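## Task

Scene 1: pick up the small yellow sponge from the shelving at the far end of the aisle and set it down on the desk. Every item that was upright on the floor must still be upright at the end. The robot must not tip over or be left leaning, or the scene fails. The sponge has to rest on the desk by itself, not held there by the robot.

## Robot and tools

ROBOT. A TidyBot++: a wheeled base 0.54 m long, 0.50 m wide and 0.38 m tall, carrying one seven-joint arm with a two-finger gripper. The shoulder sits 0.12 m ahead of the base centre, 0.68 m up. Cameras: base_camera (fixed on the base, looking forward) and wrist_camera (points where the hand points). The arm begins folded with the hand down, reaching up to 0.08 m past the base front.

FRAMES. Base frame: origin on the floor below the base centre, x forward, y left, z up. hand_pose is reported in it: the point between the finger pads, with its z axis along the fingers and its y axis the closing direction. Odometry frame = base frame at scene start; heading is positive to the left, in -3.142..3.142.

execute_actions(actions, cameras). actions is a list holding one action or none (none just reports state and images). An action may hold "base", "joints", "speeds".
- base: a relative move from where the base last measured itself, exactly one key: translate_m (metres, forward +, -2..2), strafe_m (metres, left +, -2..2) or rotate_rad (radians, counter-clockwise from above +, -6.3..6.3). Moves needing over 8.667 s are refused.
- joints: absolute targets by name, radians: joint_1_rad (any angle; + is clockwise from above, opposite to rotate_rad), joint_2_rad shoulder -2.249..2.249, joint_3_rad (any angle), joint_4_rad elbow -2.579..2.579, joint_5_rad (any angle), joint_6_rad wrist -2.099..2.099, joint_7_rad (any angle; hand down, + turns it counter-clockwise from above; at 1.57 the fingers open left-right). gripper_pos 0..1 is not an angle: 0 fully open (about 85 mm gap, roughly 85 x (1 - value) mm), 1 closed and squeezing hard. Unbounded joints go the short way, so turn more than half a circle in several calls. Done-tolerances: 0.039 rad for joints 1-4, 0.056 for 5-7, 0.03 for the gripper.
- speeds: caps for this action only, translate_m/strafe_m 0.05..0.5 m/s, rotate_rad 0.1..1.57 rad/s (maximum is default).
- cameras: list of "base_camera", "wrist_camera" or "all"; omitted/null = all, [] = none.
Base and joint motions in one action start together. A bad key or out-of-range number refuses the whole call. An unnamed joint or base may keep straining toward an earlier target. Actions end after 15 s.

Arm geometry (joint_1_rad 0, joint_3_rad 3.14, joint_5_rad 0, the arm in the base's x-z plane): tilt from vertical, forward positive, is joint_2 for the upper arm (0.42 m), joint_2 - joint_4 for the forearm (0.31 m), joint_2 - joint_4 - joint_6 for the hand (0.31 m to the hand point). Forward reach from the shoulder = sum of length x sin(tilt); height = sum of length x cos(tilt). A hand pointing down reaches at most about 0.94 m above floor, and only near the base. Closed fingertips stick about 20 mm beyond the hand point.

Other tools: wait(seconds 0..10) commands nothing and reports state. zoom_image(camera, region [x0,y0,x1,y1] pixels, top-left origin, at most 504x504) enlarges the latest image. read_manual(section "licences") gives licence text only. finished_scene(scene 1 or 2) ends that scene irreversibly and reports success; the next scene's task follows.

RESULT LINES. base_status and joint_status say how the last accepted action ended: "done"; "off_target" (stopped away, may still push); "contact_stop"/"time_out" (target dropped, holding). Base "done" only means the wheels turned enough; a blocked base can report it far short. "joint command not followed" plus "cause:" means a self-collision check withheld the arm targets (gripper still acts); named joints show "not_followed" and may retry later. on_its_own lists uncommanded motion. motor_effort: percent of maximum, bracket = peak. base_odometry counts wheel turns, so slip looks like travel; expect drift. base_tilt in degrees, forward/right positive. gripper "off_target" when closing means something is held; "done" at 1 means empty. "ARM HIT" means a hard hit on the base or itself. Motor temperatures: one per arm joint; MOTOR HOT from 60 °C, OVER-TEMPERATURE FAULT at 75 °C (arm sags; joints say "limit_stop_at_motor_heat", resend). A torque fault (joints 1-4 limit 104.5 N m, 5-7 51.3) freezes the arm and gripper 10 s and skips the rest of the call.

PRACTICAL POINTS. Friction leaves joints slightly off: correct by sending last command + (wanted - read). The hand is often 1-2 cm off its targets, so keep margin from floors and shelves. Carried loads sag the arm; never resend the read angle while holding. No check stops the arm striking the base. Don't drive while the arm is caught on something high (tipping risk); pull the arm back or back away to right a lean. Avoid drops, slams, strong shoves and knocking floor items over; release objects so they rest freely on the desk before finishing. Fewer, shorter motions are better.

Each tool is called after "Emit:" by a JSON object that holds its "fn" and its "kwargs", one argument or row to a line.

## Session

Emit:
{"fn": "execute_actions", "kwargs": {
  "actions": []
}}

Scene clock: 0.00 s.
Motor temperatures (°C, as the motors report them): [33 34 29 29 36 42 38]
base_odometry: x=+0.000 y=+0.000 heading=+0.000 (m, m, rad; odometry frame)
base_tilt: forward=+0.3 right=-0.3 (deg)
base_status: not commanded
joint_positions: joint_1_rad=-0.024 joint_2_rad=-0.355 joint_3_rad=+3.176 joint_4_rad=-2.565 joint_5_rad=+0.020 joint_6_rad=-0.918 joint_7_rad=+1.562 gripper_pos=+0.000
joint_status: not commanded
motor_effort: joint_1_rad=-1 joint_2_rad=+1 joint_3_rad=+0 joint_4_rad=+14 joint_5_rad=+0 joint_6_rad=+1 joint_7_rad=+1 (%)
hand_pose: x=+0.2297 y=-0.0033 z=+0.5777 quat_wxyz=(+0.002, +1.000, -0.002, +0.007) (m; base frame)
pictures: base_camera, wrist_camera
Images, in order (width x height): base_camera 644x364, wrist_camera 644x476.

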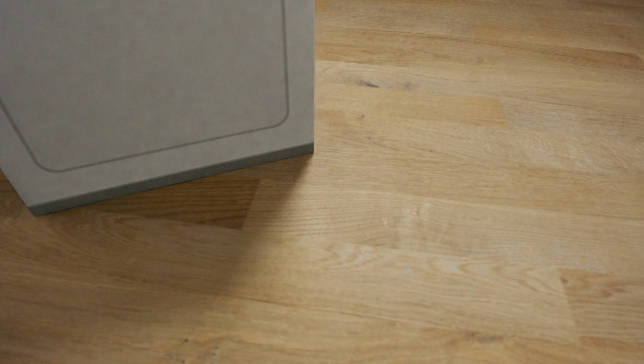

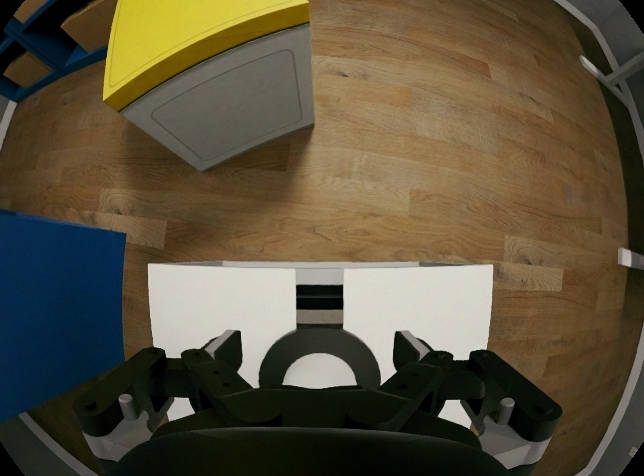

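Emit:
{"fn": "execute_actions", "kwargs": {
  "actions": [
    {"joints":{"joint_2_rad":-0.6,"joint_4_rad":-1.6,"joint_6_rad":-1.0}}
  ],
  "cameras": ["wrist_camera"]
}}

Emit:
{"fn": "execute_actions", "kwargs": {
  "actions": [
    {"joints":{"joint_1_rad":-1.2}}
  ],
  "cameras": ["wrist_camera"]
}}

Scene clock: 2.70 s.
Motor temperatures (°C, as the motors report them): [33 34 29 29 36 42 38]
base_odometry: x=+0.000 y=+0.000 heading=+0.000 (m, m, rad; odometry frame)
base_tilt: forward=+0.3 right=-0.3 (deg)
base_status: not commanded
joint_positions: joint_1_rad=-0.024 joint_2_rad=-0.591 joint_3_rad=+3.176 joint_4_rad=-1.620 joint_5_rad=+0.020 joint_6_rad=-0.975 joint_7_rad=+1.562 gripper_pos=+0.000
joint_status: all done
motor_effort: joint_1_rad=+0(0) joint_2_rad=+3(3) joint_3_rad=+0(0) joint_4_rad=+18(19) joint_5_rad=+0(0) joint_6_rad=+7(8) joint_7_rad=+0(1) (%)
hand_pose: x=+0.4367 y=-0.0124 z=+1.0629 quat_wxyz=(+0.001, +0.842, -0.010, +0.539) (m; base frame)
pictures: wrist_camera
Images, in order (width x height): wrist_camera 644x476.

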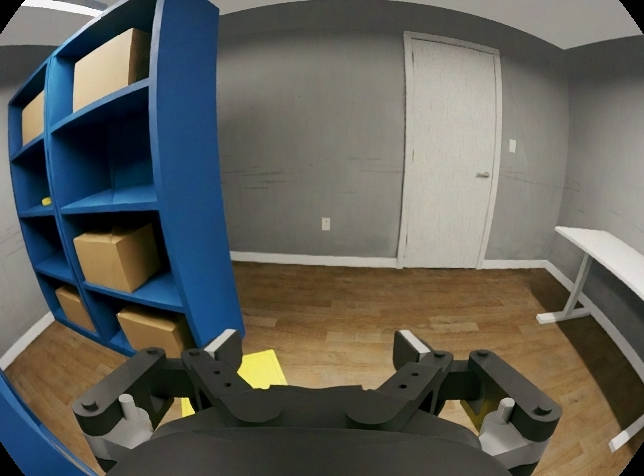

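Scene clock: 5.17 s.
Motor temperatures (°C, as the motors report them): [33 34 29 29 36 42 38]
base_odometry: x=+0.000 y=+0.000 heading=+0.000 (m, m, rad; odometry frame)
base_tilt: forward=+0.3 right=-0.3 (deg)
base_status: not commanded
joint_positions: joint_1_rad=-1.189 joint_2_rad=-0.591 joint_3_rad=+3.176 joint_4_rad=-1.620 joint_5_rad=+0.020 joint_6_rad=-0.975 joint_7_rad=+1.562 gripper_pos=+0.000
joint_status: all done
motor_effort: joint_1_rad=-1(0) joint_2_rad=+3(3) joint_3_rad=+0(0) joint_4_rad=+19(18) joint_5_rad=+0(0) joint_6_rad=+8(7) joint_7_rad=+0(1) (%)
hand_pose: x=+0.2561 y=+0.2869 z=+1.0629 quat_wxyz=(-0.296, +0.709, +0.454, +0.450) (m; base frame)
pictures: wrist_camera
Images, in order (width x height): wrist_camera 644x476.

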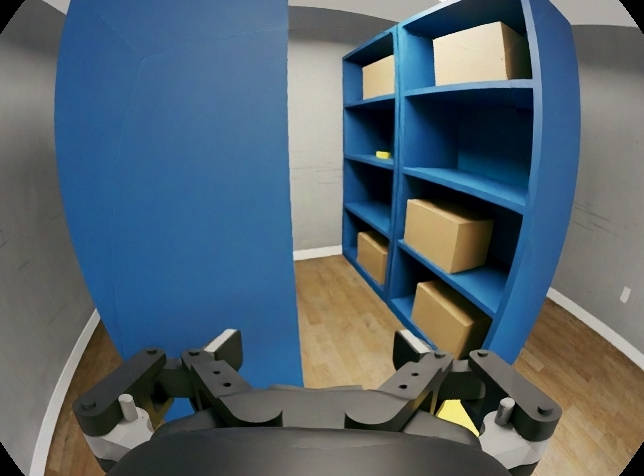

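Emit:
{"fn": "execute_actions", "kwargs": {
  "actions": [
    {"base":{"rotate_rad":-0.16},"joints":{"joint_1_rad":0,"joint_6_rad":-1.9,"joint_3_rad":3.14}}
  ],
  "cameras": []
}}

Emit:
{"fn": "execute_actions", "kwargs": {
  "actions": [
    {"base":{"strafe_m":0.3}}
  ]
}}

Scene clock: 9.67 s.
Motor temperatures (°C, as the motors report them): [33 34 29 29 36 42 38]
base_odometry: x=+0.000 y=+0.000 heading=-0.160 (m, m, rad; odometry frame)
base_tilt: forward=+0.3 right=-0.3 (deg)
base_status: done
joint_positions: joint_1_rad=-0.012 joint_2_rad=-0.592 joint_3_rad=+3.168 joint_4_rad=-1.620 joint_5_rad=+0.020 joint_6_rad=-1.877 joint_7_rad=+1.562 gripper_pos=+0.000
joint_status: all done
motor_effort: joint_1_rad=-1(1) joint_2_rad=+6(6) joint_3_rad=+0(1) joint_4_rad=+15(18) joint_5_rad=+0(0) joint_6_rad=+2(7) joint_7_rad=+0(0) (%)
hand_pose: x=+0.2265 y=-0.0088 z=+0.8910 quat_wxyz=(+0.002, +0.993, -0.015, +0.118) (m; base frame)
pictures: none
No camera images: the call's "cameras" was empty. Leave "cameras" out to get every camera's image.

Scene clock: 11.57 s.
Motor temperatures (°C, as the motors report them): [33 34 29 29 36 42 38]
base_odometry: x=+0.048 y=+0.296 heading=-0.161 (m, m, rad; odometry frame)
base_tilt: forward=+0.3 right=-0.3 (deg)
base_status: done
joint_positions: joint_1_rad=-0.010 joint_2_rad=-0.592 joint_3_rad=+3.160 joint_4_rad=-1.620 joint_5_rad=+0.020 joint_6_rad=-1.877 joint_7_rad=+1.562 gripper_pos=+0.000
joint_status: not commanded
motor_effort: joint_1_rad=-1(0) joint_2_rad=+6(7) joint_3_rad=+0(2) joint_4_rad=+15(15) joint_5_rad=+1(1) joint_6_rad=+2(2) joint_7_rad=+1(1) (%)
hand_pose: x=+0.2265 y=-0.0073 z=+0.8910 quat_wxyz=(+0.004, +0.993, -0.012, +0.118) (m; base frame)
pictures: base_camera, wrist_camera
Images, in order (width x height): base_camera 644x364, wrist_camera 644x476.

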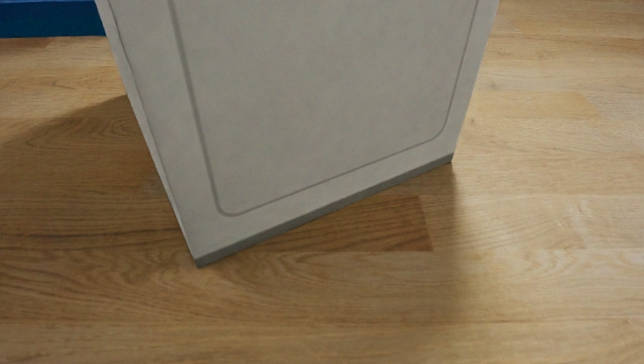

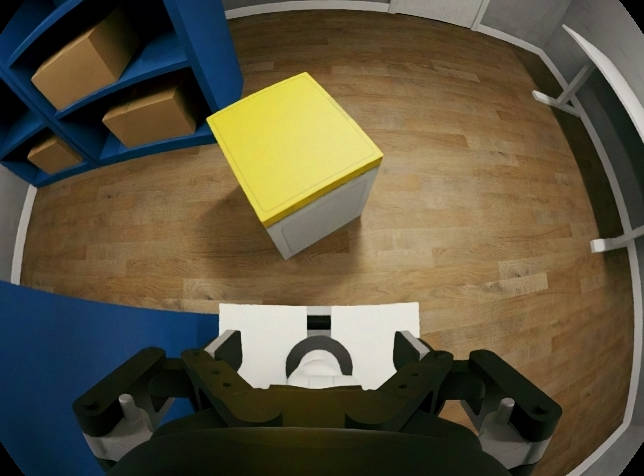

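Emit:
{"fn": "execute_actions", "kwargs": {
  "actions": [
    {"base":{"translate_m":0.4},"speeds":{"translate_m":0.12}}
  ]
}}

Scene clock: 15.83 s.
Motor temperatures (°C, as the motors report them): [33 34 29 29 36 42 38]
base_odometry: x=+0.443 y=+0.233 heading=-0.161 (m, m, rad; odometry frame)
base_tilt: forward=+0.3 right=-0.3 (deg)
base_status: done
joint_positions: joint_1_rad=-0.010 joint_2_rad=-0.596 joint_3_rad=+3.160 joint_4_rad=-1.620 joint_5_rad=+0.020 joint_6_rad=-1.878 joint_7_rad=+1.562 gripper_pos=+0.000
joint_status: not commanded
motor_effort: joint_1_rad=+0(1) joint_2_rad=+7(9) joint_3_rad=+0(1) joint_4_rad=+15(15) joint_5_rad=+0(0) joint_6_rad=+2(2) joint_7_rad=+1(0) (%)
hand_pose: x=+0.2253 y=-0.0073 z=+0.8914 quat_wxyz=(+0.004, +0.993, -0.012, +0.120) (m; base frame)
pictures: base_camera, wrist_camera
Images, in order (width x height): base_camera 644x364, wrist_camera 644x476.

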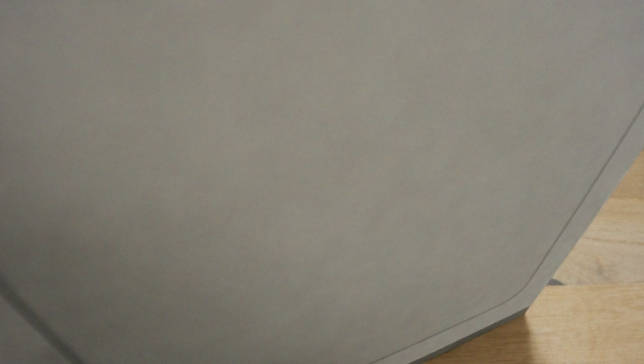

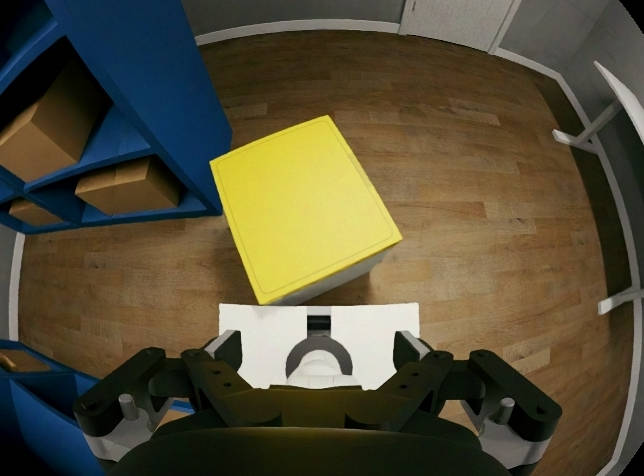

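Slides fine.

Emit:
{"fn": "execute_actions", "kwargs": {
  "actions": [
    {"base":{"translate_m":0.27},"speeds":{"translate_m":0.15}}
  ],
  "cameras": []
}}

Emit:
{"fn": "execute_actions", "kwargs": {
  "actions": [
    {"base":{"translate_m":-0.09}}
  ]
}}

Scene clock: 18.40 s.
Motor temperatures (°C, as the motors report them): [33 34 29 29 36 42 38]
base_odometry: x=+0.710 y=+0.190 heading=-0.161 (m, m, rad; odometry frame)
base_tilt: forward=+0.3 right=-0.4 (deg)
base_status: done
joint_positions: joint_1_rad=-0.010 joint_2_rad=-0.598 joint_3_rad=+3.160 joint_4_rad=-1.620 joint_5_rad=+0.020 joint_6_rad=-1.878 joint_7_rad=+1.562 gripper_pos=+0.000
joint_status: not commanded
motor_effort: joint_1_rad=-1(1) joint_2_rad=+7(9) joint_3_rad=+0(1) joint_4_rad=+15(15) joint_5_rad=+0(1) joint_6_rad=+2(2) joint_7_rad=+0(0) (%)
hand_pose: x=+0.2248 y=-0.0073 z=+0.8915 quat_wxyz=(+0.004, +0.993, -0.012, +0.121) (m; base frame)
pictures: none
No camera images: the call's "cameras" was empty. Leave "cameras" out to get every camera's image.

Scene clock: 19.53 s.
Motor temperatures (°C, as the motors report them): [33 34 29 29 36 42 38]
base_odometry: x=+0.621 y=+0.204 heading=-0.161 (m, m, rad; odometry frame)
base_tilt: forward=+0.3 right=-0.3 (deg)
base_status: done
joint_positions: joint_1_rad=-0.010 joint_2_rad=-0.604 joint_3_rad=+3.160 joint_4_rad=-1.620 joint_5_rad=+0.020 joint_6_rad=-1.879 joint_7_rad=+1.562 gripper_pos=+0.000
joint_status: not commanded
motor_effort: joint_1_rad=-1(0) joint_2_rad=+7(10) joint_3_rad=+0(1) joint_4_rad=+14(15) joint_5_rad=+0(0) joint_6_rad=+2(3) joint_7_rad=+0(1) (%)
hand_pose: x=+0.2235 y=-0.0073 z=+0.8921 quat_wxyz=(+0.004, +0.992, -0.012, +0.123) (m; base frame)
pictures: base_camera, wrist_camera
Images, in order (width x height): base_camera 644x364, wrist_camera 644x476.

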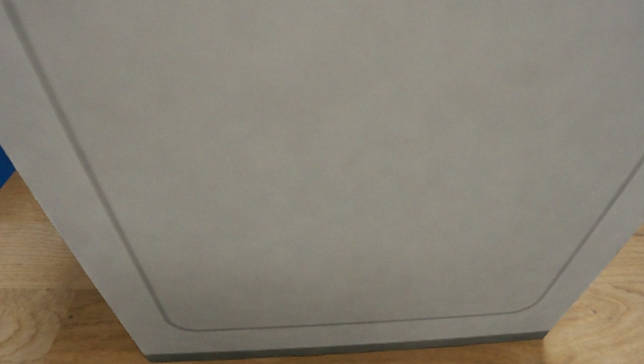

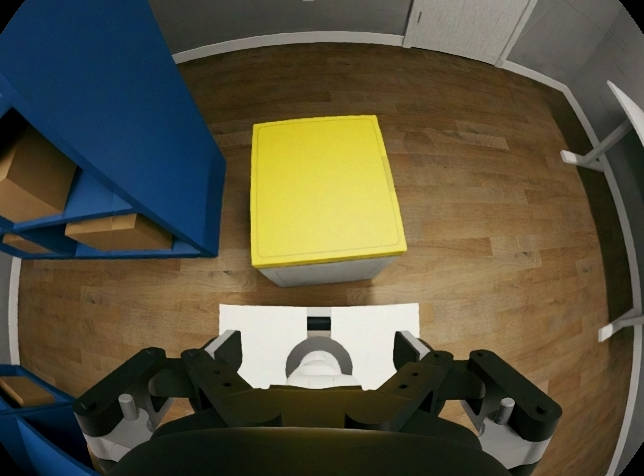

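Emit:
{"fn": "execute_actions", "kwargs": {
  "actions": [
    {"base":{"translate_m":0.03},"joints":{"joint_1_rad":-1.57}}
  ],
  "cameras": ["wrist_camera"]
}}

Scene clock: 22.63 s.
Motor temperatures (°C, as the motors report them): [33 34 29 29 36 42 38]
base_odometry: x=+0.651 y=+0.199 heading=-0.161 (m, m, rad; odometry frame)
base_tilt: forward=+0.3 right=-0.3 (deg)
base_status: done
joint_positions: joint_1_rad=-1.558 joint_2_rad=-0.596 joint_3_rad=+3.160 joint_4_rad=-1.619 joint_5_rad=+0.020 joint_6_rad=-1.879 joint_7_rad=+1.562 gripper_pos=+0.000
joint_status: all done
motor_effort: joint_1_rad=+0(1) joint_2_rad=+7(10) joint_3_rad=+0(0) joint_4_rad=+15(16) joint_5_rad=+1(0) joint_6_rad=+2(2) joint_7_rad=+1(1) (%)
hand_pose: x=+0.1288 y=+0.1060 z=+0.8912 quat_wxyz=(-0.080, +0.718, +0.685, +0.088) (m; base frame)
pictures: wrist_camera
Images, in order (width x height): wrist_camera 644x476.

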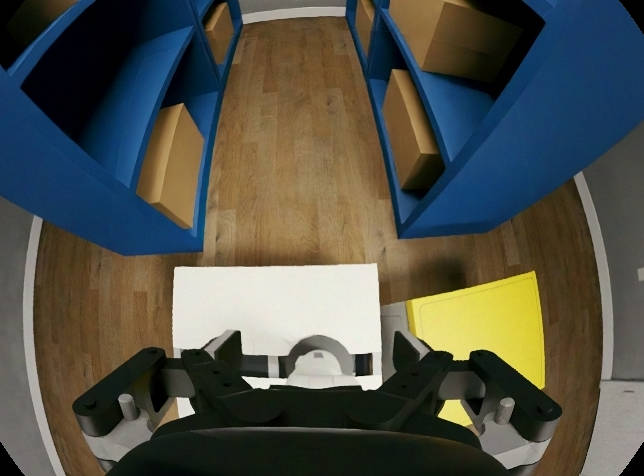

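Emit:
{"fn": "execute_actions", "kwargs": {
  "actions": [
    {"base":{"strafe_m":1.3},"joints":{"joint_1_rad":-0.9,"joint_2_rad":-1.065,"joint_4_rad":-2.223,"joint_6_rad":-0.6,"joint_5_rad":0}}
  ]
}}

Scene clock: 27.60 s.
Motor temperatures (°C, as the motors report them): [33 34 29 29 36 42 38]
base_odometry: x=+0.859 y=+1.483 heading=-0.161 (m, m, rad; odometry frame)
base_tilt: forward=+0.3 right=-0.3 (deg)
base_status: done
joint_positions: joint_1_rad=-0.910 joint_2_rad=-1.055 joint_3_rad=+3.160 joint_4_rad=-2.200 joint_5_rad=+0.020 joint_6_rad=-0.621 joint_7_rad=+1.562 gripper_pos=+0.000
joint_status: all done
motor_effort: joint_1_rad=-1(1) joint_2_rad=+13(14) joint_3_rad=+1(2) joint_4_rad=+20(20) joint_5_rad=+0(1) joint_6_rad=+8(8) joint_7_rad=+1(1) (%)
hand_pose: x=+0.2644 y=+0.1728 z=+0.9587 quat_wxyz=(-0.276, +0.698, +0.331, +0.572) (m; base frame)
pictures: base_camera, wrist_camera
Images, in order (width x height): base_camera 644x364, wrist_camera 644x476.

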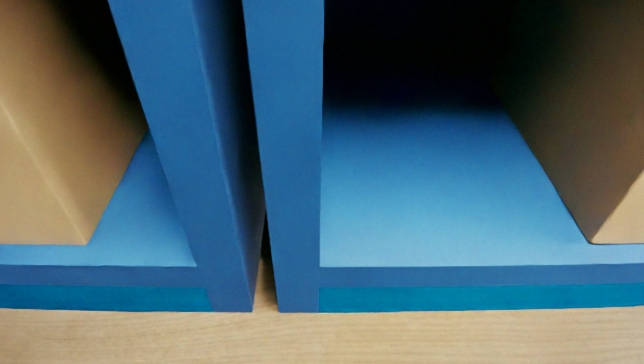

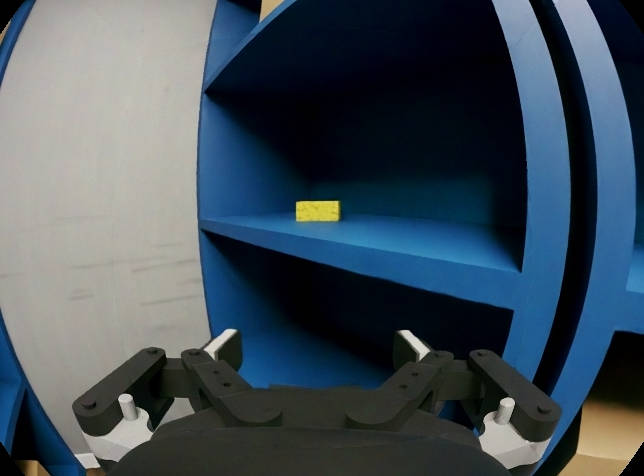

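Emit:
{"fn": "execute_actions", "kwargs": {
  "actions": [
    {"base":{"strafe_m":0.5},"joints":{"joint_1_rad":0.01,"joint_2_rad":-0.84,"joint_4_rad":-1.75,"joint_6_rad":-1.04}}
  ]
}}

Scene clock: 30.43 s.
Motor temperatures (°C, as the motors report them): [33 34 29 29 36 42 38]
base_odometry: x=+0.939 y=+1.976 heading=-0.161 (m, m, rad; odometry frame)
base_tilt: forward=+0.3 right=-0.3 (deg)
base_status: done
joint_positions: joint_1_rad=+0.002 joint_2_rad=-0.855 joint_3_rad=+3.156 joint_4_rad=-1.774 joint_5_rad=+0.020 joint_6_rad=-1.015 joint_7_rad=+1.562 gripper_pos=+0.000
joint_status: all done
motor_effort: joint_1_rad=-1(2) joint_2_rad=+11(15) joint_3_rad=+1(3) joint_4_rad=+17(20) joint_5_rad=+0(1) joint_6_rad=+7(8) joint_7_rad=+0(0) (%)
hand_pose: x=+0.3423 y=-0.0104 z=+1.0381 quat_wxyz=(+0.006, +0.823, -0.012, +0.568) (m; base frame)
pictures: base_camera, wrist_camera
Images, in order (width x height): base_camera 644x364, wrist_camera 644x476.

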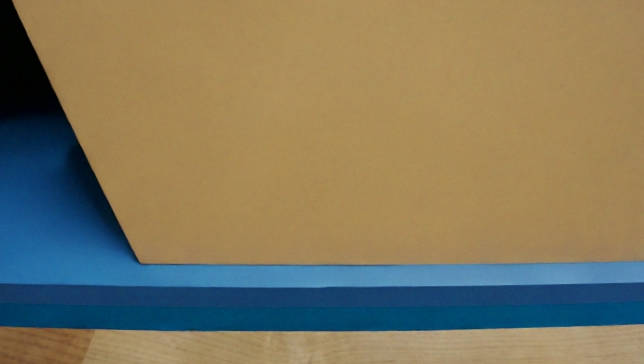

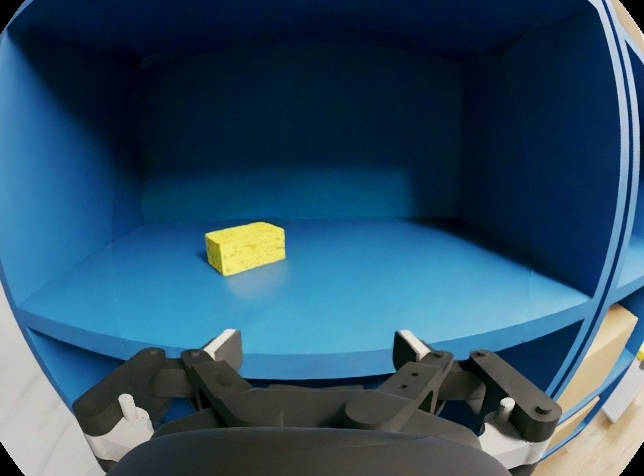

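Emit:
{"fn": "execute_actions", "kwargs": {
  "actions": [
    {"base":{"strafe_m":0.12},"joints":{"joint_1_rad":-0.6,"joint_2_rad":-0.35,"joint_3_rad":3.13,"joint_4_rad":-1.27,"joint_5_rad":0.855,"joint_6_rad":-1.92,"joint_7_rad":0.51}}
  ]
}}

Emit:
{"fn": "execute_actions", "kwargs": {
  "actions": [
    {"joints":{"joint_2_rad":0.205,"joint_4_rad":-0.745}}
  ],
  "cameras": ["wrist_camera"]
}}

Scene clock: 34.90 s.
Motor temperatures (°C, as the motors report them): [33 34 29 29 36 42 38]
base_odometry: x=+0.959 y=+2.095 heading=-0.161 (m, m, rad; odometry frame)
base_tilt: forward=+0.3 right=-0.3 (deg)
base_status: done
joint_positions: joint_1_rad=-0.588 joint_2_rad=-0.358 joint_3_rad=+3.151 joint_4_rad=-1.294 joint_5_rad=+0.831 joint_6_rad=-1.897 joint_7_rad=+0.541 gripper_pos=+0.000
joint_status: all done
motor_effort: joint_1_rad=-1(1) joint_2_rad=+0(12) joint_3_rad=-1(3) joint_4_rad=+13(18) joint_5_rad=+5(5) joint_6_rad=+3(7) joint_7_rad=+1(1) (%)
hand_pose: x=+0.3581 y=-0.1039 z=+1.0421 quat_wxyz=(+0.146, +0.840, -0.384, +0.354) (m; base frame)
pictures: base_camera, wrist_camera
Images, in order (width x height): base_camera 644x364, wrist_camera 644x476.

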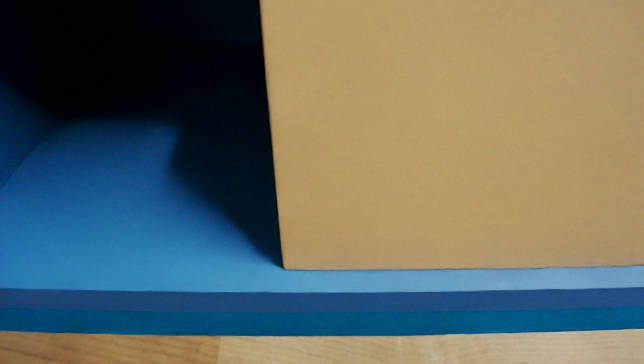

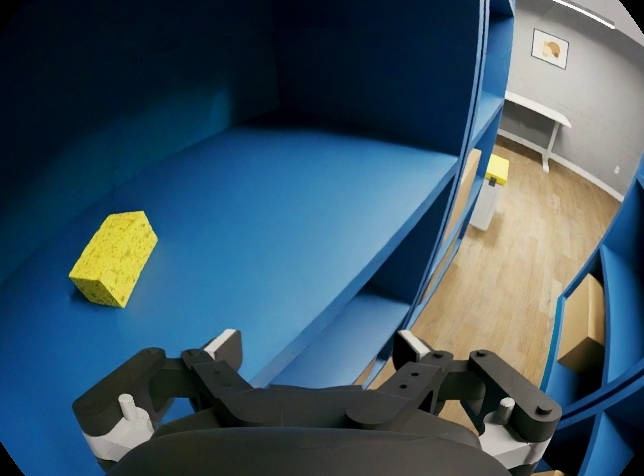

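Scene clock: 36.67 s.
Motor temperatures (°C, as the motors report them): [33 34 29 30 36 42 38]
base_odometry: x=+0.959 y=+2.095 heading=-0.161 (m, m, rad; odometry frame)
base_tilt: forward=+0.3 right=-0.3 (deg)
base_status: not commanded
joint_positions: joint_1_rad=-0.588 joint_2_rad=+0.208 joint_3_rad=+3.151 joint_4_rad=-0.771 joint_5_rad=+0.831 joint_6_rad=-1.898 joint_7_rad=+0.541 gripper_pos=+0.000
joint_status: all done
motor_effort: joint_1_rad=-1(0) joint_2_rad=-22(24) joint_3_rad=+1(1) joint_4_rad=+14(14) joint_5_rad=+6(6) joint_6_rad=+3(4) joint_7_rad=+1(0) (%)
hand_pose: x=+0.5517 y=+0.0248 z=+1.0484 quat_wxyz=(+0.164, +0.844, -0.377, +0.345) (m; base frame)
pictures: wrist_camera
Images, in order (width x height): wrist_camera 644x476.

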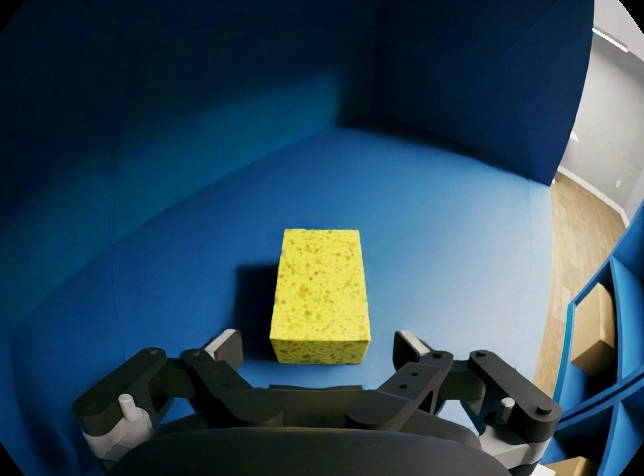

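Emit:
{"fn": "execute_actions", "kwargs": {
  "actions": [
    {"joints":{"joint_1_rad":-0.468,"joint_2_rad":0.128,"joint_4_rad":-1.09,"joint_5_rad":0.735,"joint_6_rad":-1.64,"joint_7_rad":0.40}}
  ],
  "cameras": ["wrist_camera"]
}}

Scene clock: 38.37 s.
Motor temperatures (°C, as the motors report them): [33 34 29 30 36 42 38]
base_odometry: x=+0.959 y=+2.095 heading=-0.161 (m, m, rad; odometry frame)
base_tilt: forward=+0.3 right=-0.3 (deg)
base_status: not commanded
joint_positions: joint_1_rad=-0.485 joint_2_rad=+0.130 joint_3_rad=+3.151 joint_4_rad=-1.057 joint_5_rad=+0.768 joint_6_rad=-1.661 joint_7_rad=+0.436 gripper_pos=+0.000
joint_status: all done
motor_effort: joint_1_rad=+0(2) joint_2_rad=-19(22) joint_3_rad=+1(2) joint_4_rad=+14(16) joint_5_rad=+5(6) joint_6_rad=+2(3) joint_7_rad=+0(0) (%)
hand_pose: x=+0.5760 y=-0.0054 z=+0.9994 quat_wxyz=(+0.155, +0.839, -0.380, +0.357) (m; base frame)
pictures: wrist_camera
Images, in order (width x height): wrist_camera 644x476.

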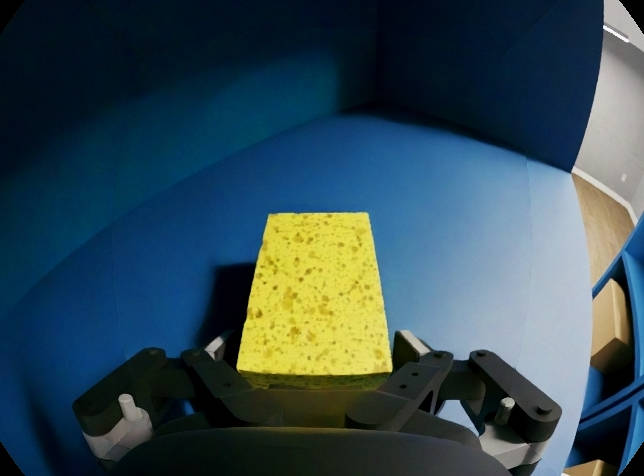

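Emit:
{"fn": "execute_actions", "kwargs": {
  "actions": [
    {"joints":{"joint_4_rad":-1.01,"gripper_pos":1}}
  ],
  "cameras": ["wrist_camera"]
}}

Emit:
{"fn": "execute_actions", "kwargs": {
  "actions": [
    {"joints":{"joint_1_rad":-0.55,"joint_2_rad":0.13,"joint_4_rad":-0.85,"joint_6_rad":-1.8}}
  ],
  "cameras": ["wrist_camera"]
}}

Scene clock: 40.07 s.
Motor temperatures (°C, as the motors report them): [33 34 29 30 36 42 38]
base_odometry: x=+0.959 y=+2.095 heading=-0.161 (m, m, rad; odometry frame)
base_tilt: forward=+0.3 right=-0.3 (deg)
base_status: not commanded
joint_positions: joint_1_rad=-0.480 joint_2_rad=+0.125 joint_3_rad=+3.151 joint_4_rad=-1.030 joint_5_rad=+0.762 joint_6_rad=-1.661 joint_7_rad=+0.436 gripper_pos=+0.378
joint_status: gripper_pos off_target (ended at +0.378, target +1.000); the others done
motor_effort: joint_1_rad=-1(0) joint_2_rad=-21(21) joint_3_rad=+1(1) joint_4_rad=+16(16) joint_5_rad=+6(6) joint_6_rad=+3(3) joint_7_rad=+1(0) (%)
hand_pose: x=+0.5767 y=-0.0053 z=+1.0098 quat_wxyz=(+0.142, +0.835, -0.386, +0.364) (m; base frame)
pictures: wrist_camera
Images, in order (width x height): wrist_camera 644x476.

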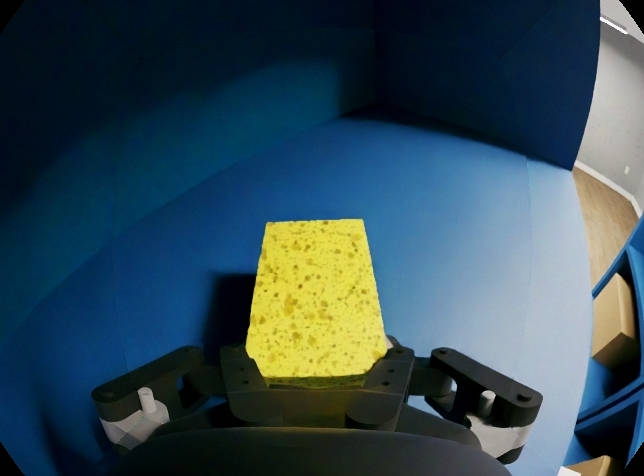

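Scene clock: 41.17 s.
Motor temperatures (°C, as the motors report them): [33 34 29 30 36 42 38]
base_odometry: x=+0.959 y=+2.095 heading=-0.161 (m, m, rad; odometry frame)
base_tilt: forward=+0.3 right=-0.3 (deg)
base_status: not commanded
joint_positions: joint_1_rad=-0.540 joint_2_rad=+0.125 joint_3_rad=+3.151 joint_4_rad=-0.872 joint_5_rad=+0.761 joint_6_rad=-1.778 joint_7_rad=+0.436 gripper_pos=+0.378
joint_status: all done
motor_effort: joint_1_rad=+0(1) joint_2_rad=-20(22) joint_3_rad=+1(1) joint_4_rad=+14(16) joint_5_rad=+5(6) joint_6_rad=+3(4) joint_7_rad=+1(0) (%)
hand_pose: x=+0.5547 y=+0.0137 z=+1.0500 quat_wxyz=(+0.106, +0.829, -0.407, +0.369) (m; base frame)
pictures: wrist_camera
Images, in order (width x height): wrist_camera 644x476.

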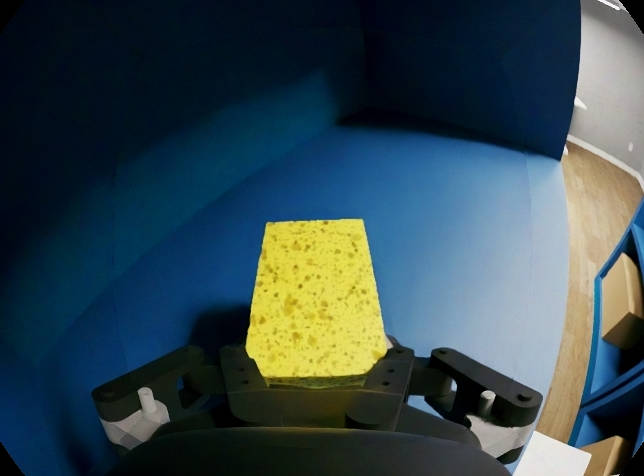

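Emit:
{"fn": "execute_actions", "kwargs": {
  "actions": [
    {"base":{"translate_m":-0.03},"joints":{"joint_1_rad":0,"joint_2_rad":-0.6,"joint_4_rad":-1.35}}
  ],
  "cameras": []
}}

Emit:
{"fn": "execute_actions", "kwargs": {
  "actions": [
    {"base":{"strafe_m":-1.3},"joints":{"joint_1_rad":1.58,"joint_5_rad":-0.02,"joint_6_rad":-1.6,"joint_7_rad":1.6}}
  ]
}}

Scene clock: 43.63 s.
Motor temperatures (°C, as the motors report them): [33 34 29 30 36 42 38]
base_odometry: x=+0.929 y=+2.100 heading=-0.161 (m, m, rad; odometry frame)
base_tilt: forward=+0.3 right=-0.3 (deg)
base_status: done
joint_positions: joint_1_rad=-0.012 joint_2_rad=-0.598 joint_3_rad=+3.150 joint_4_rad=-1.325 joint_5_rad=+0.757 joint_6_rad=-1.779 joint_7_rad=+0.436 gripper_pos=+0.378
joint_status: all done
motor_effort: joint_1_rad=-1(1) joint_2_rad=+9(25) joint_3_rad=-1(2) joint_4_rad=+13(16) joint_5_rad=+4(6) joint_6_rad=+5(6) joint_7_rad=+0(0) (%)
hand_pose: x=+0.2149 y=-0.2093 z=+1.0685 quat_wxyz=(+0.111, +0.646, -0.630, +0.416) (m; base frame)
pictures: none
No camera images: the call's "cameras" was empty. Leave "cameras" out to get every camera's image.

Scene clock: 47.60 s.
Motor temperatures (°C, as the motors report them): [33 34 29 30 36 42 38]
base_odometry: x=+0.719 y=+0.817 heading=-0.162 (m, m, rad; odometry frame)
base_tilt: forward=+0.3 right=-0.3 (deg)
base_status: done
joint_positions: joint_1_rad=+1.568 joint_2_rad=-0.596 joint_3_rad=+3.149 joint_4_rad=-1.329 joint_5_rad=+0.007 joint_6_rad=-1.622 joint_7_rad=+1.566 gripper_pos=+0.378
joint_status: all done
motor_effort: joint_1_rad=-1(1) joint_2_rad=+7(10) joint_3_rad=+1(2) joint_4_rad=+14(15) joint_5_rad=+0(4) joint_6_rad=+6(6) joint_7_rad=+0(0) (%)
hand_pose: x=+0.1161 y=-0.1945 z=+1.0436 quat_wxyz=(+0.271, +0.649, -0.657, +0.270) (m; base frame)
pictures: base_camera, wrist_camera
Images, in order (width x height): base_camera 644x364, wrist_camera 644x476.

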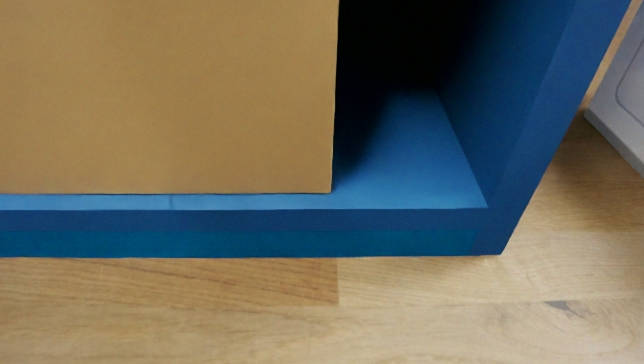

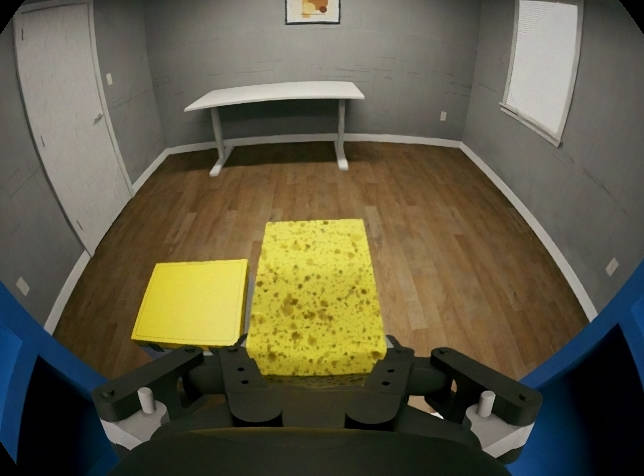

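Emit:
{"fn": "execute_actions", "kwargs": {
  "actions": [
    {"base":{"strafe_m":-1.6}}
  ],
  "cameras": ["wrist_camera"]
}}

Scene clock: 52.50 s.
Motor temperatures (°C, as the motors report them): [33 34 29 30 36 42 38]
base_odometry: x=+0.461 y=-0.763 heading=-0.162 (m, m, rad; odometry frame)
base_tilt: forward=+0.4 right=-0.3 (deg)
base_status: done
joint_positions: joint_1_rad=+1.568 joint_2_rad=-0.597 joint_3_rad=+3.149 joint_4_rad=-1.331 joint_5_rad=+0.007 joint_6_rad=-1.622 joint_7_rad=+1.566 gripper_pos=+0.378
joint_status: not commanded
motor_effort: joint_1_rad=+0(1) joint_2_rad=+7(10) joint_3_rad=+0(1) joint_4_rad=+14(16) joint_5_rad=+0(0) joint_6_rad=+6(6) joint_7_rad=+0(1) (%)
hand_pose: x=+0.1162 y=-0.1943 z=+1.0433 quat_wxyz=(+0.271, +0.649, -0.657, +0.270) (m; base frame)
pictures: wrist_camera
Images, in order (width x height): wrist_camera 644x476.

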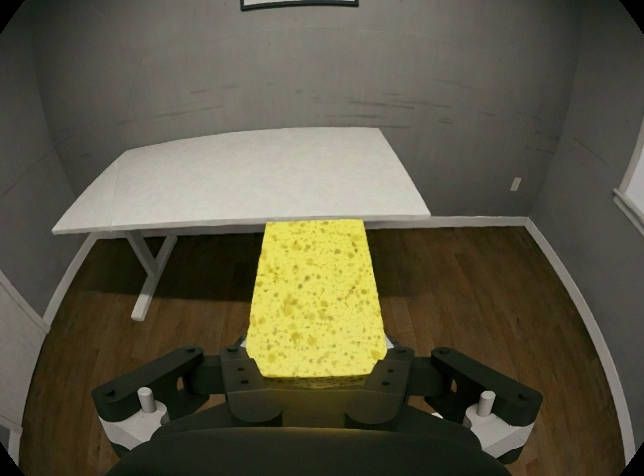

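Emit:
{"fn": "execute_actions", "kwargs": {
  "actions": [
    {"base":{"strafe_m":-0.32},"joints":{"joint_2_rad":0.175,"joint_4_rad":-1.655,"joint_6_rad":-0.52}}
  ],
  "cameras": ["wrist_camera"]
}}

Scene clock: 55.40 s.
Motor temperatures (°C, as the motors report them): [33 34 29 30 36 42 38]
base_odometry: x=+0.410 y=-1.079 heading=-0.162 (m, m, rad; odometry frame)
base_tilt: forward=+0.3 right=-0.3 (deg)
base_status: done
joint_positions: joint_1_rad=+1.568 joint_2_rad=+0.177 joint_3_rad=+3.149 joint_4_rad=-1.632 joint_5_rad=+0.007 joint_6_rad=-0.543 joint_7_rad=+1.566 gripper_pos=+0.378
joint_status: all done
motor_effort: joint_1_rad=+0(0) joint_2_rad=-26(30) joint_3_rad=+0(0) joint_4_rad=+20(21) joint_5_rad=+0(0) joint_6_rad=+6(7) joint_7_rad=+1(0) (%)
hand_pose: x=+0.1169 y=-0.6008 z=+0.8025 quat_wxyz=(+0.274, +0.651, -0.654, +0.270) (m; base frame)
pictures: wrist_camera
Images, in order (width x height): wrist_camera 644x476.

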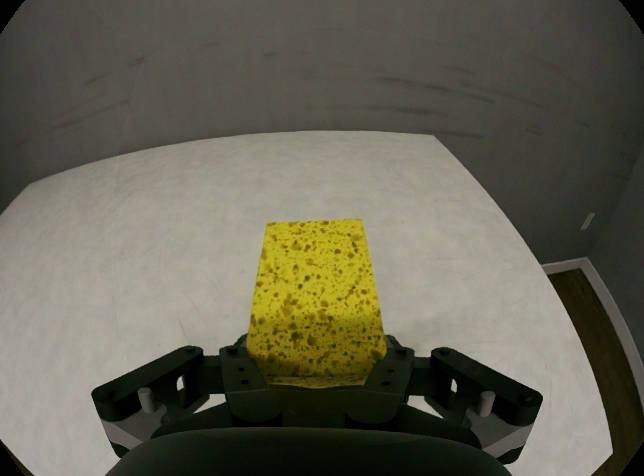

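Emit:
{"fn": "execute_actions", "kwargs": {
  "actions": [
    {"joints":{"joint_2_rad":0.27,"joint_6_rad":-0.42}}
  ],
  "cameras": ["wrist_camera"]
}}

Scene clock: 56.67 s.
Motor temperatures (°C, as the motors report them): [33 34 29 30 36 42 38]
base_odometry: x=+0.410 y=-1.079 heading=-0.162 (m, m, rad; odometry frame)
base_tilt: forward=+0.3 right=-0.3 (deg)
base_status: not commanded
joint_positions: joint_1_rad=+1.568 joint_2_rad=+0.271 joint_3_rad=+3.149 joint_4_rad=-1.636 joint_5_rad=+0.007 joint_6_rad=-0.443 joint_7_rad=+1.566 gripper_pos=+0.378
joint_status: all done
motor_effort: joint_1_rad=+0(0) joint_2_rad=-30(32) joint_3_rad=+0(0) joint_4_rad=+19(20) joint_5_rad=+0(0) joint_6_rad=+6(6) joint_7_rad=+1(1) (%)
hand_pose: x=+0.1170 y=-0.6310 z=+0.7650 quat_wxyz=(+0.275, +0.651, -0.653, +0.270) (m; base frame)
pictures: wrist_camera
Images, in order (width x height): wrist_camera 644x476.

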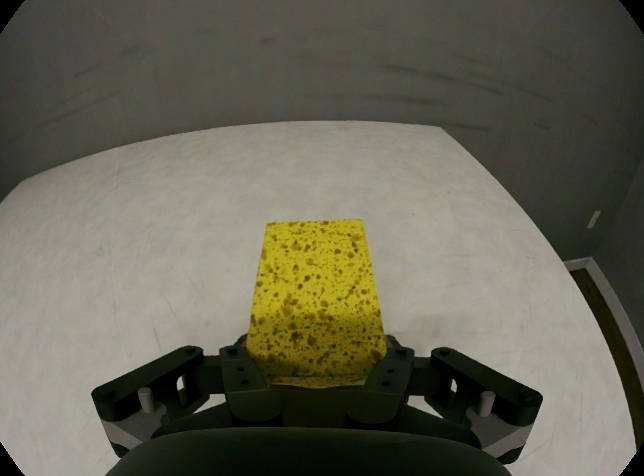

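Emit:
{"fn": "execute_actions", "kwargs": {
  "actions": [
    {"joints":{"joint_2_rad":0.335,"joint_6_rad":-0.36}}
  ],
  "cameras": ["wrist_camera"]
}}

Scene clock: 57.70 s.
Motor temperatures (°C, as the motors report them): [33 34 29 30 36 42 38]
base_odometry: x=+0.410 y=-1.079 heading=-0.162 (m, m, rad; odometry frame)
base_tilt: forward=+0.3 right=-0.3 (deg)
base_status: not commanded
joint_positions: joint_1_rad=+1.568 joint_2_rad=+0.332 joint_3_rad=+3.149 joint_4_rad=-1.637 joint_5_rad=+0.007 joint_6_rad=-0.383 joint_7_rad=+1.566 gripper_pos=+0.378
joint_status: all done
motor_effort: joint_1_rad=+0(0) joint_2_rad=-32(34) joint_3_rad=-1(0) joint_4_rad=+18(20) joint_5_rad=+0(1) joint_6_rad=+6(6) joint_7_rad=+0(1) (%)
hand_pose: x=+0.1171 y=-0.6481 z=+0.7384 quat_wxyz=(+0.274, +0.652, -0.654, +0.270) (m; base frame)
pictures: wrist_camera
Images, in order (width x height): wrist_camera 644x476.

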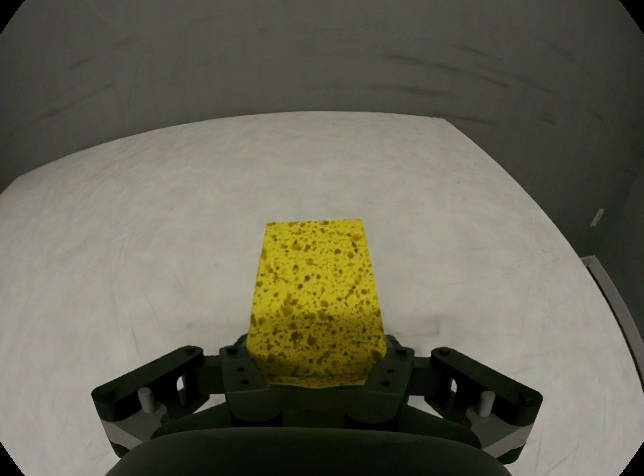

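Emit:
{"fn": "execute_actions", "kwargs": {
  "actions": [
    {"joints":{"joint_2_rad":0.375,"joint_6_rad":-0.325}}
  ],
  "cameras": ["wrist_camera"]
}}

Scene clock: 58.77 s.
Motor temperatures (°C, as the motors report them): [33 35 29 30 36 42 38]
base_odometry: x=+0.410 y=-1.078 heading=-0.162 (m, m, rad; odometry frame)
base_tilt: forward=+0.3 right=-0.2 (deg)
base_status: not commanded
joint_positions: joint_1_rad=+1.568 joint_2_rad=+0.357 joint_3_rad=+3.149 joint_4_rad=-1.637 joint_5_rad=+0.006 joint_6_rad=-0.341 joint_7_rad=+1.566 gripper_pos=+0.378
joint_status: all done
motor_effort: joint_1_rad=-1(0) joint_2_rad=-30(33) joint_3_rad=+0(1) joint_4_rad=+17(19) joint_5_rad=+1(1) joint_6_rad=+5(6) joint_7_rad=+1(1) (%)
hand_pose: x=+0.1173 y=-0.6585 z=+0.7317 quat_wxyz=(+0.280, +0.649, -0.651, +0.275) (m; base frame)
pictures: wrist_camera
Images, in order (width x height): wrist_camera 644x476.

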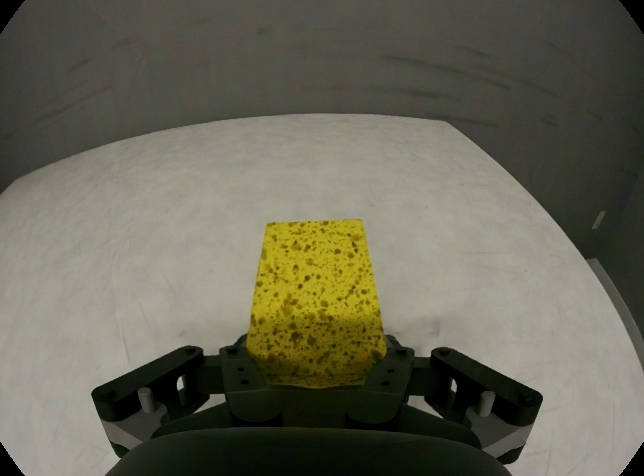

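Contact.

Emit:
{"fn": "execute_actions", "kwargs": {
  "actions": [
    {"joints":{"gripper_pos":0,"joint_2_rad":0.357}}
  ],
  "cameras": []
}}

Emit:
{"fn": "execute_actions", "kwargs": {
  "actions": [
    {"joints":{"joint_2_rad":0.15,"joint_6_rad":-0.5}}
  ],
  "cameras": ["wrist_camera"]
}}

Scene clock: 60.13 s.
Motor temperatures (°C, as the motors report them): [33 35 29 30 36 42 38]
base_odometry: x=+0.410 y=-1.078 heading=-0.162 (m, m, rad; odometry frame)
base_tilt: forward=+0.3 right=-0.2 (deg)
base_status: not commanded
joint_positions: joint_1_rad=+1.568 joint_2_rad=+0.356 joint_3_rad=+3.149 joint_4_rad=-1.637 joint_5_rad=+0.006 joint_6_rad=-0.341 joint_7_rad=+1.566 gripper_pos=+0.000
joint_status: all done
motor_effort: joint_1_rad=+0(0) joint_2_rad=-32(32) joint_3_rad=-1(1) joint_4_rad=+19(19) joint_5_rad=+0(0) joint_6_rad=+6(6) joint_7_rad=+0(0) (%)
hand_pose: x=+0.1173 y=-0.6584 z=+0.7321 quat_wxyz=(+0.280, +0.649, -0.651, +0.276) (m; base frame)
pictures: none
No camera images: the call's "cameras" was empty. Leave "cameras" out to get every camera's image.

Scene clock: 61.53 s.
Motor temperatures (°C, as the motors report them): [33 35 29 30 36 42 38]
base_odometry: x=+0.410 y=-1.078 heading=-0.162 (m, m, rad; odometry frame)
base_tilt: forward=+0.3 right=-0.2 (deg)
base_status: not commanded
joint_positions: joint_1_rad=+1.568 joint_2_rad=+0.145 joint_3_rad=+3.149 joint_4_rad=-1.637 joint_5_rad=+0.006 joint_6_rad=-0.475 joint_7_rad=+1.566 gripper_pos=+0.000
joint_status: all done
motor_effort: joint_1_rad=-1(0) joint_2_rad=-26(35) joint_3_rad=+1(0) joint_4_rad=+20(20) joint_5_rad=+0(0) joint_6_rad=+6(6) joint_7_rad=+1(1) (%)
hand_pose: x=+0.1170 y=-0.6091 z=+0.8348 quat_wxyz=(+0.305, +0.638, -0.641, +0.301) (m; base frame)
pictures: wrist_camera
Images, in order (width x height): wrist_camera 644x476.

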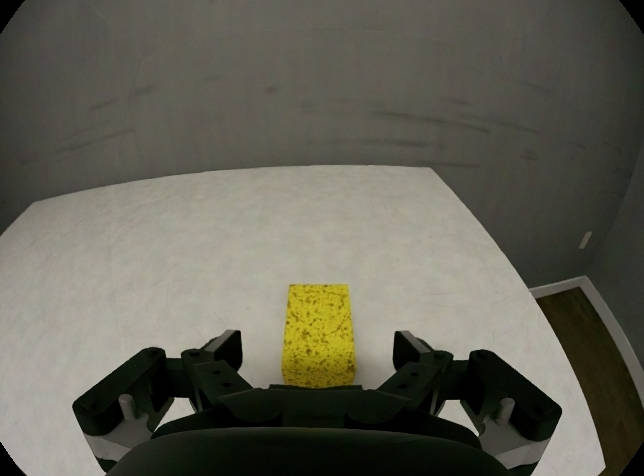

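Emit:
{"fn": "finished_scene", "kwargs": {
  "scene": 1
}}

The scene is finished: the task was done.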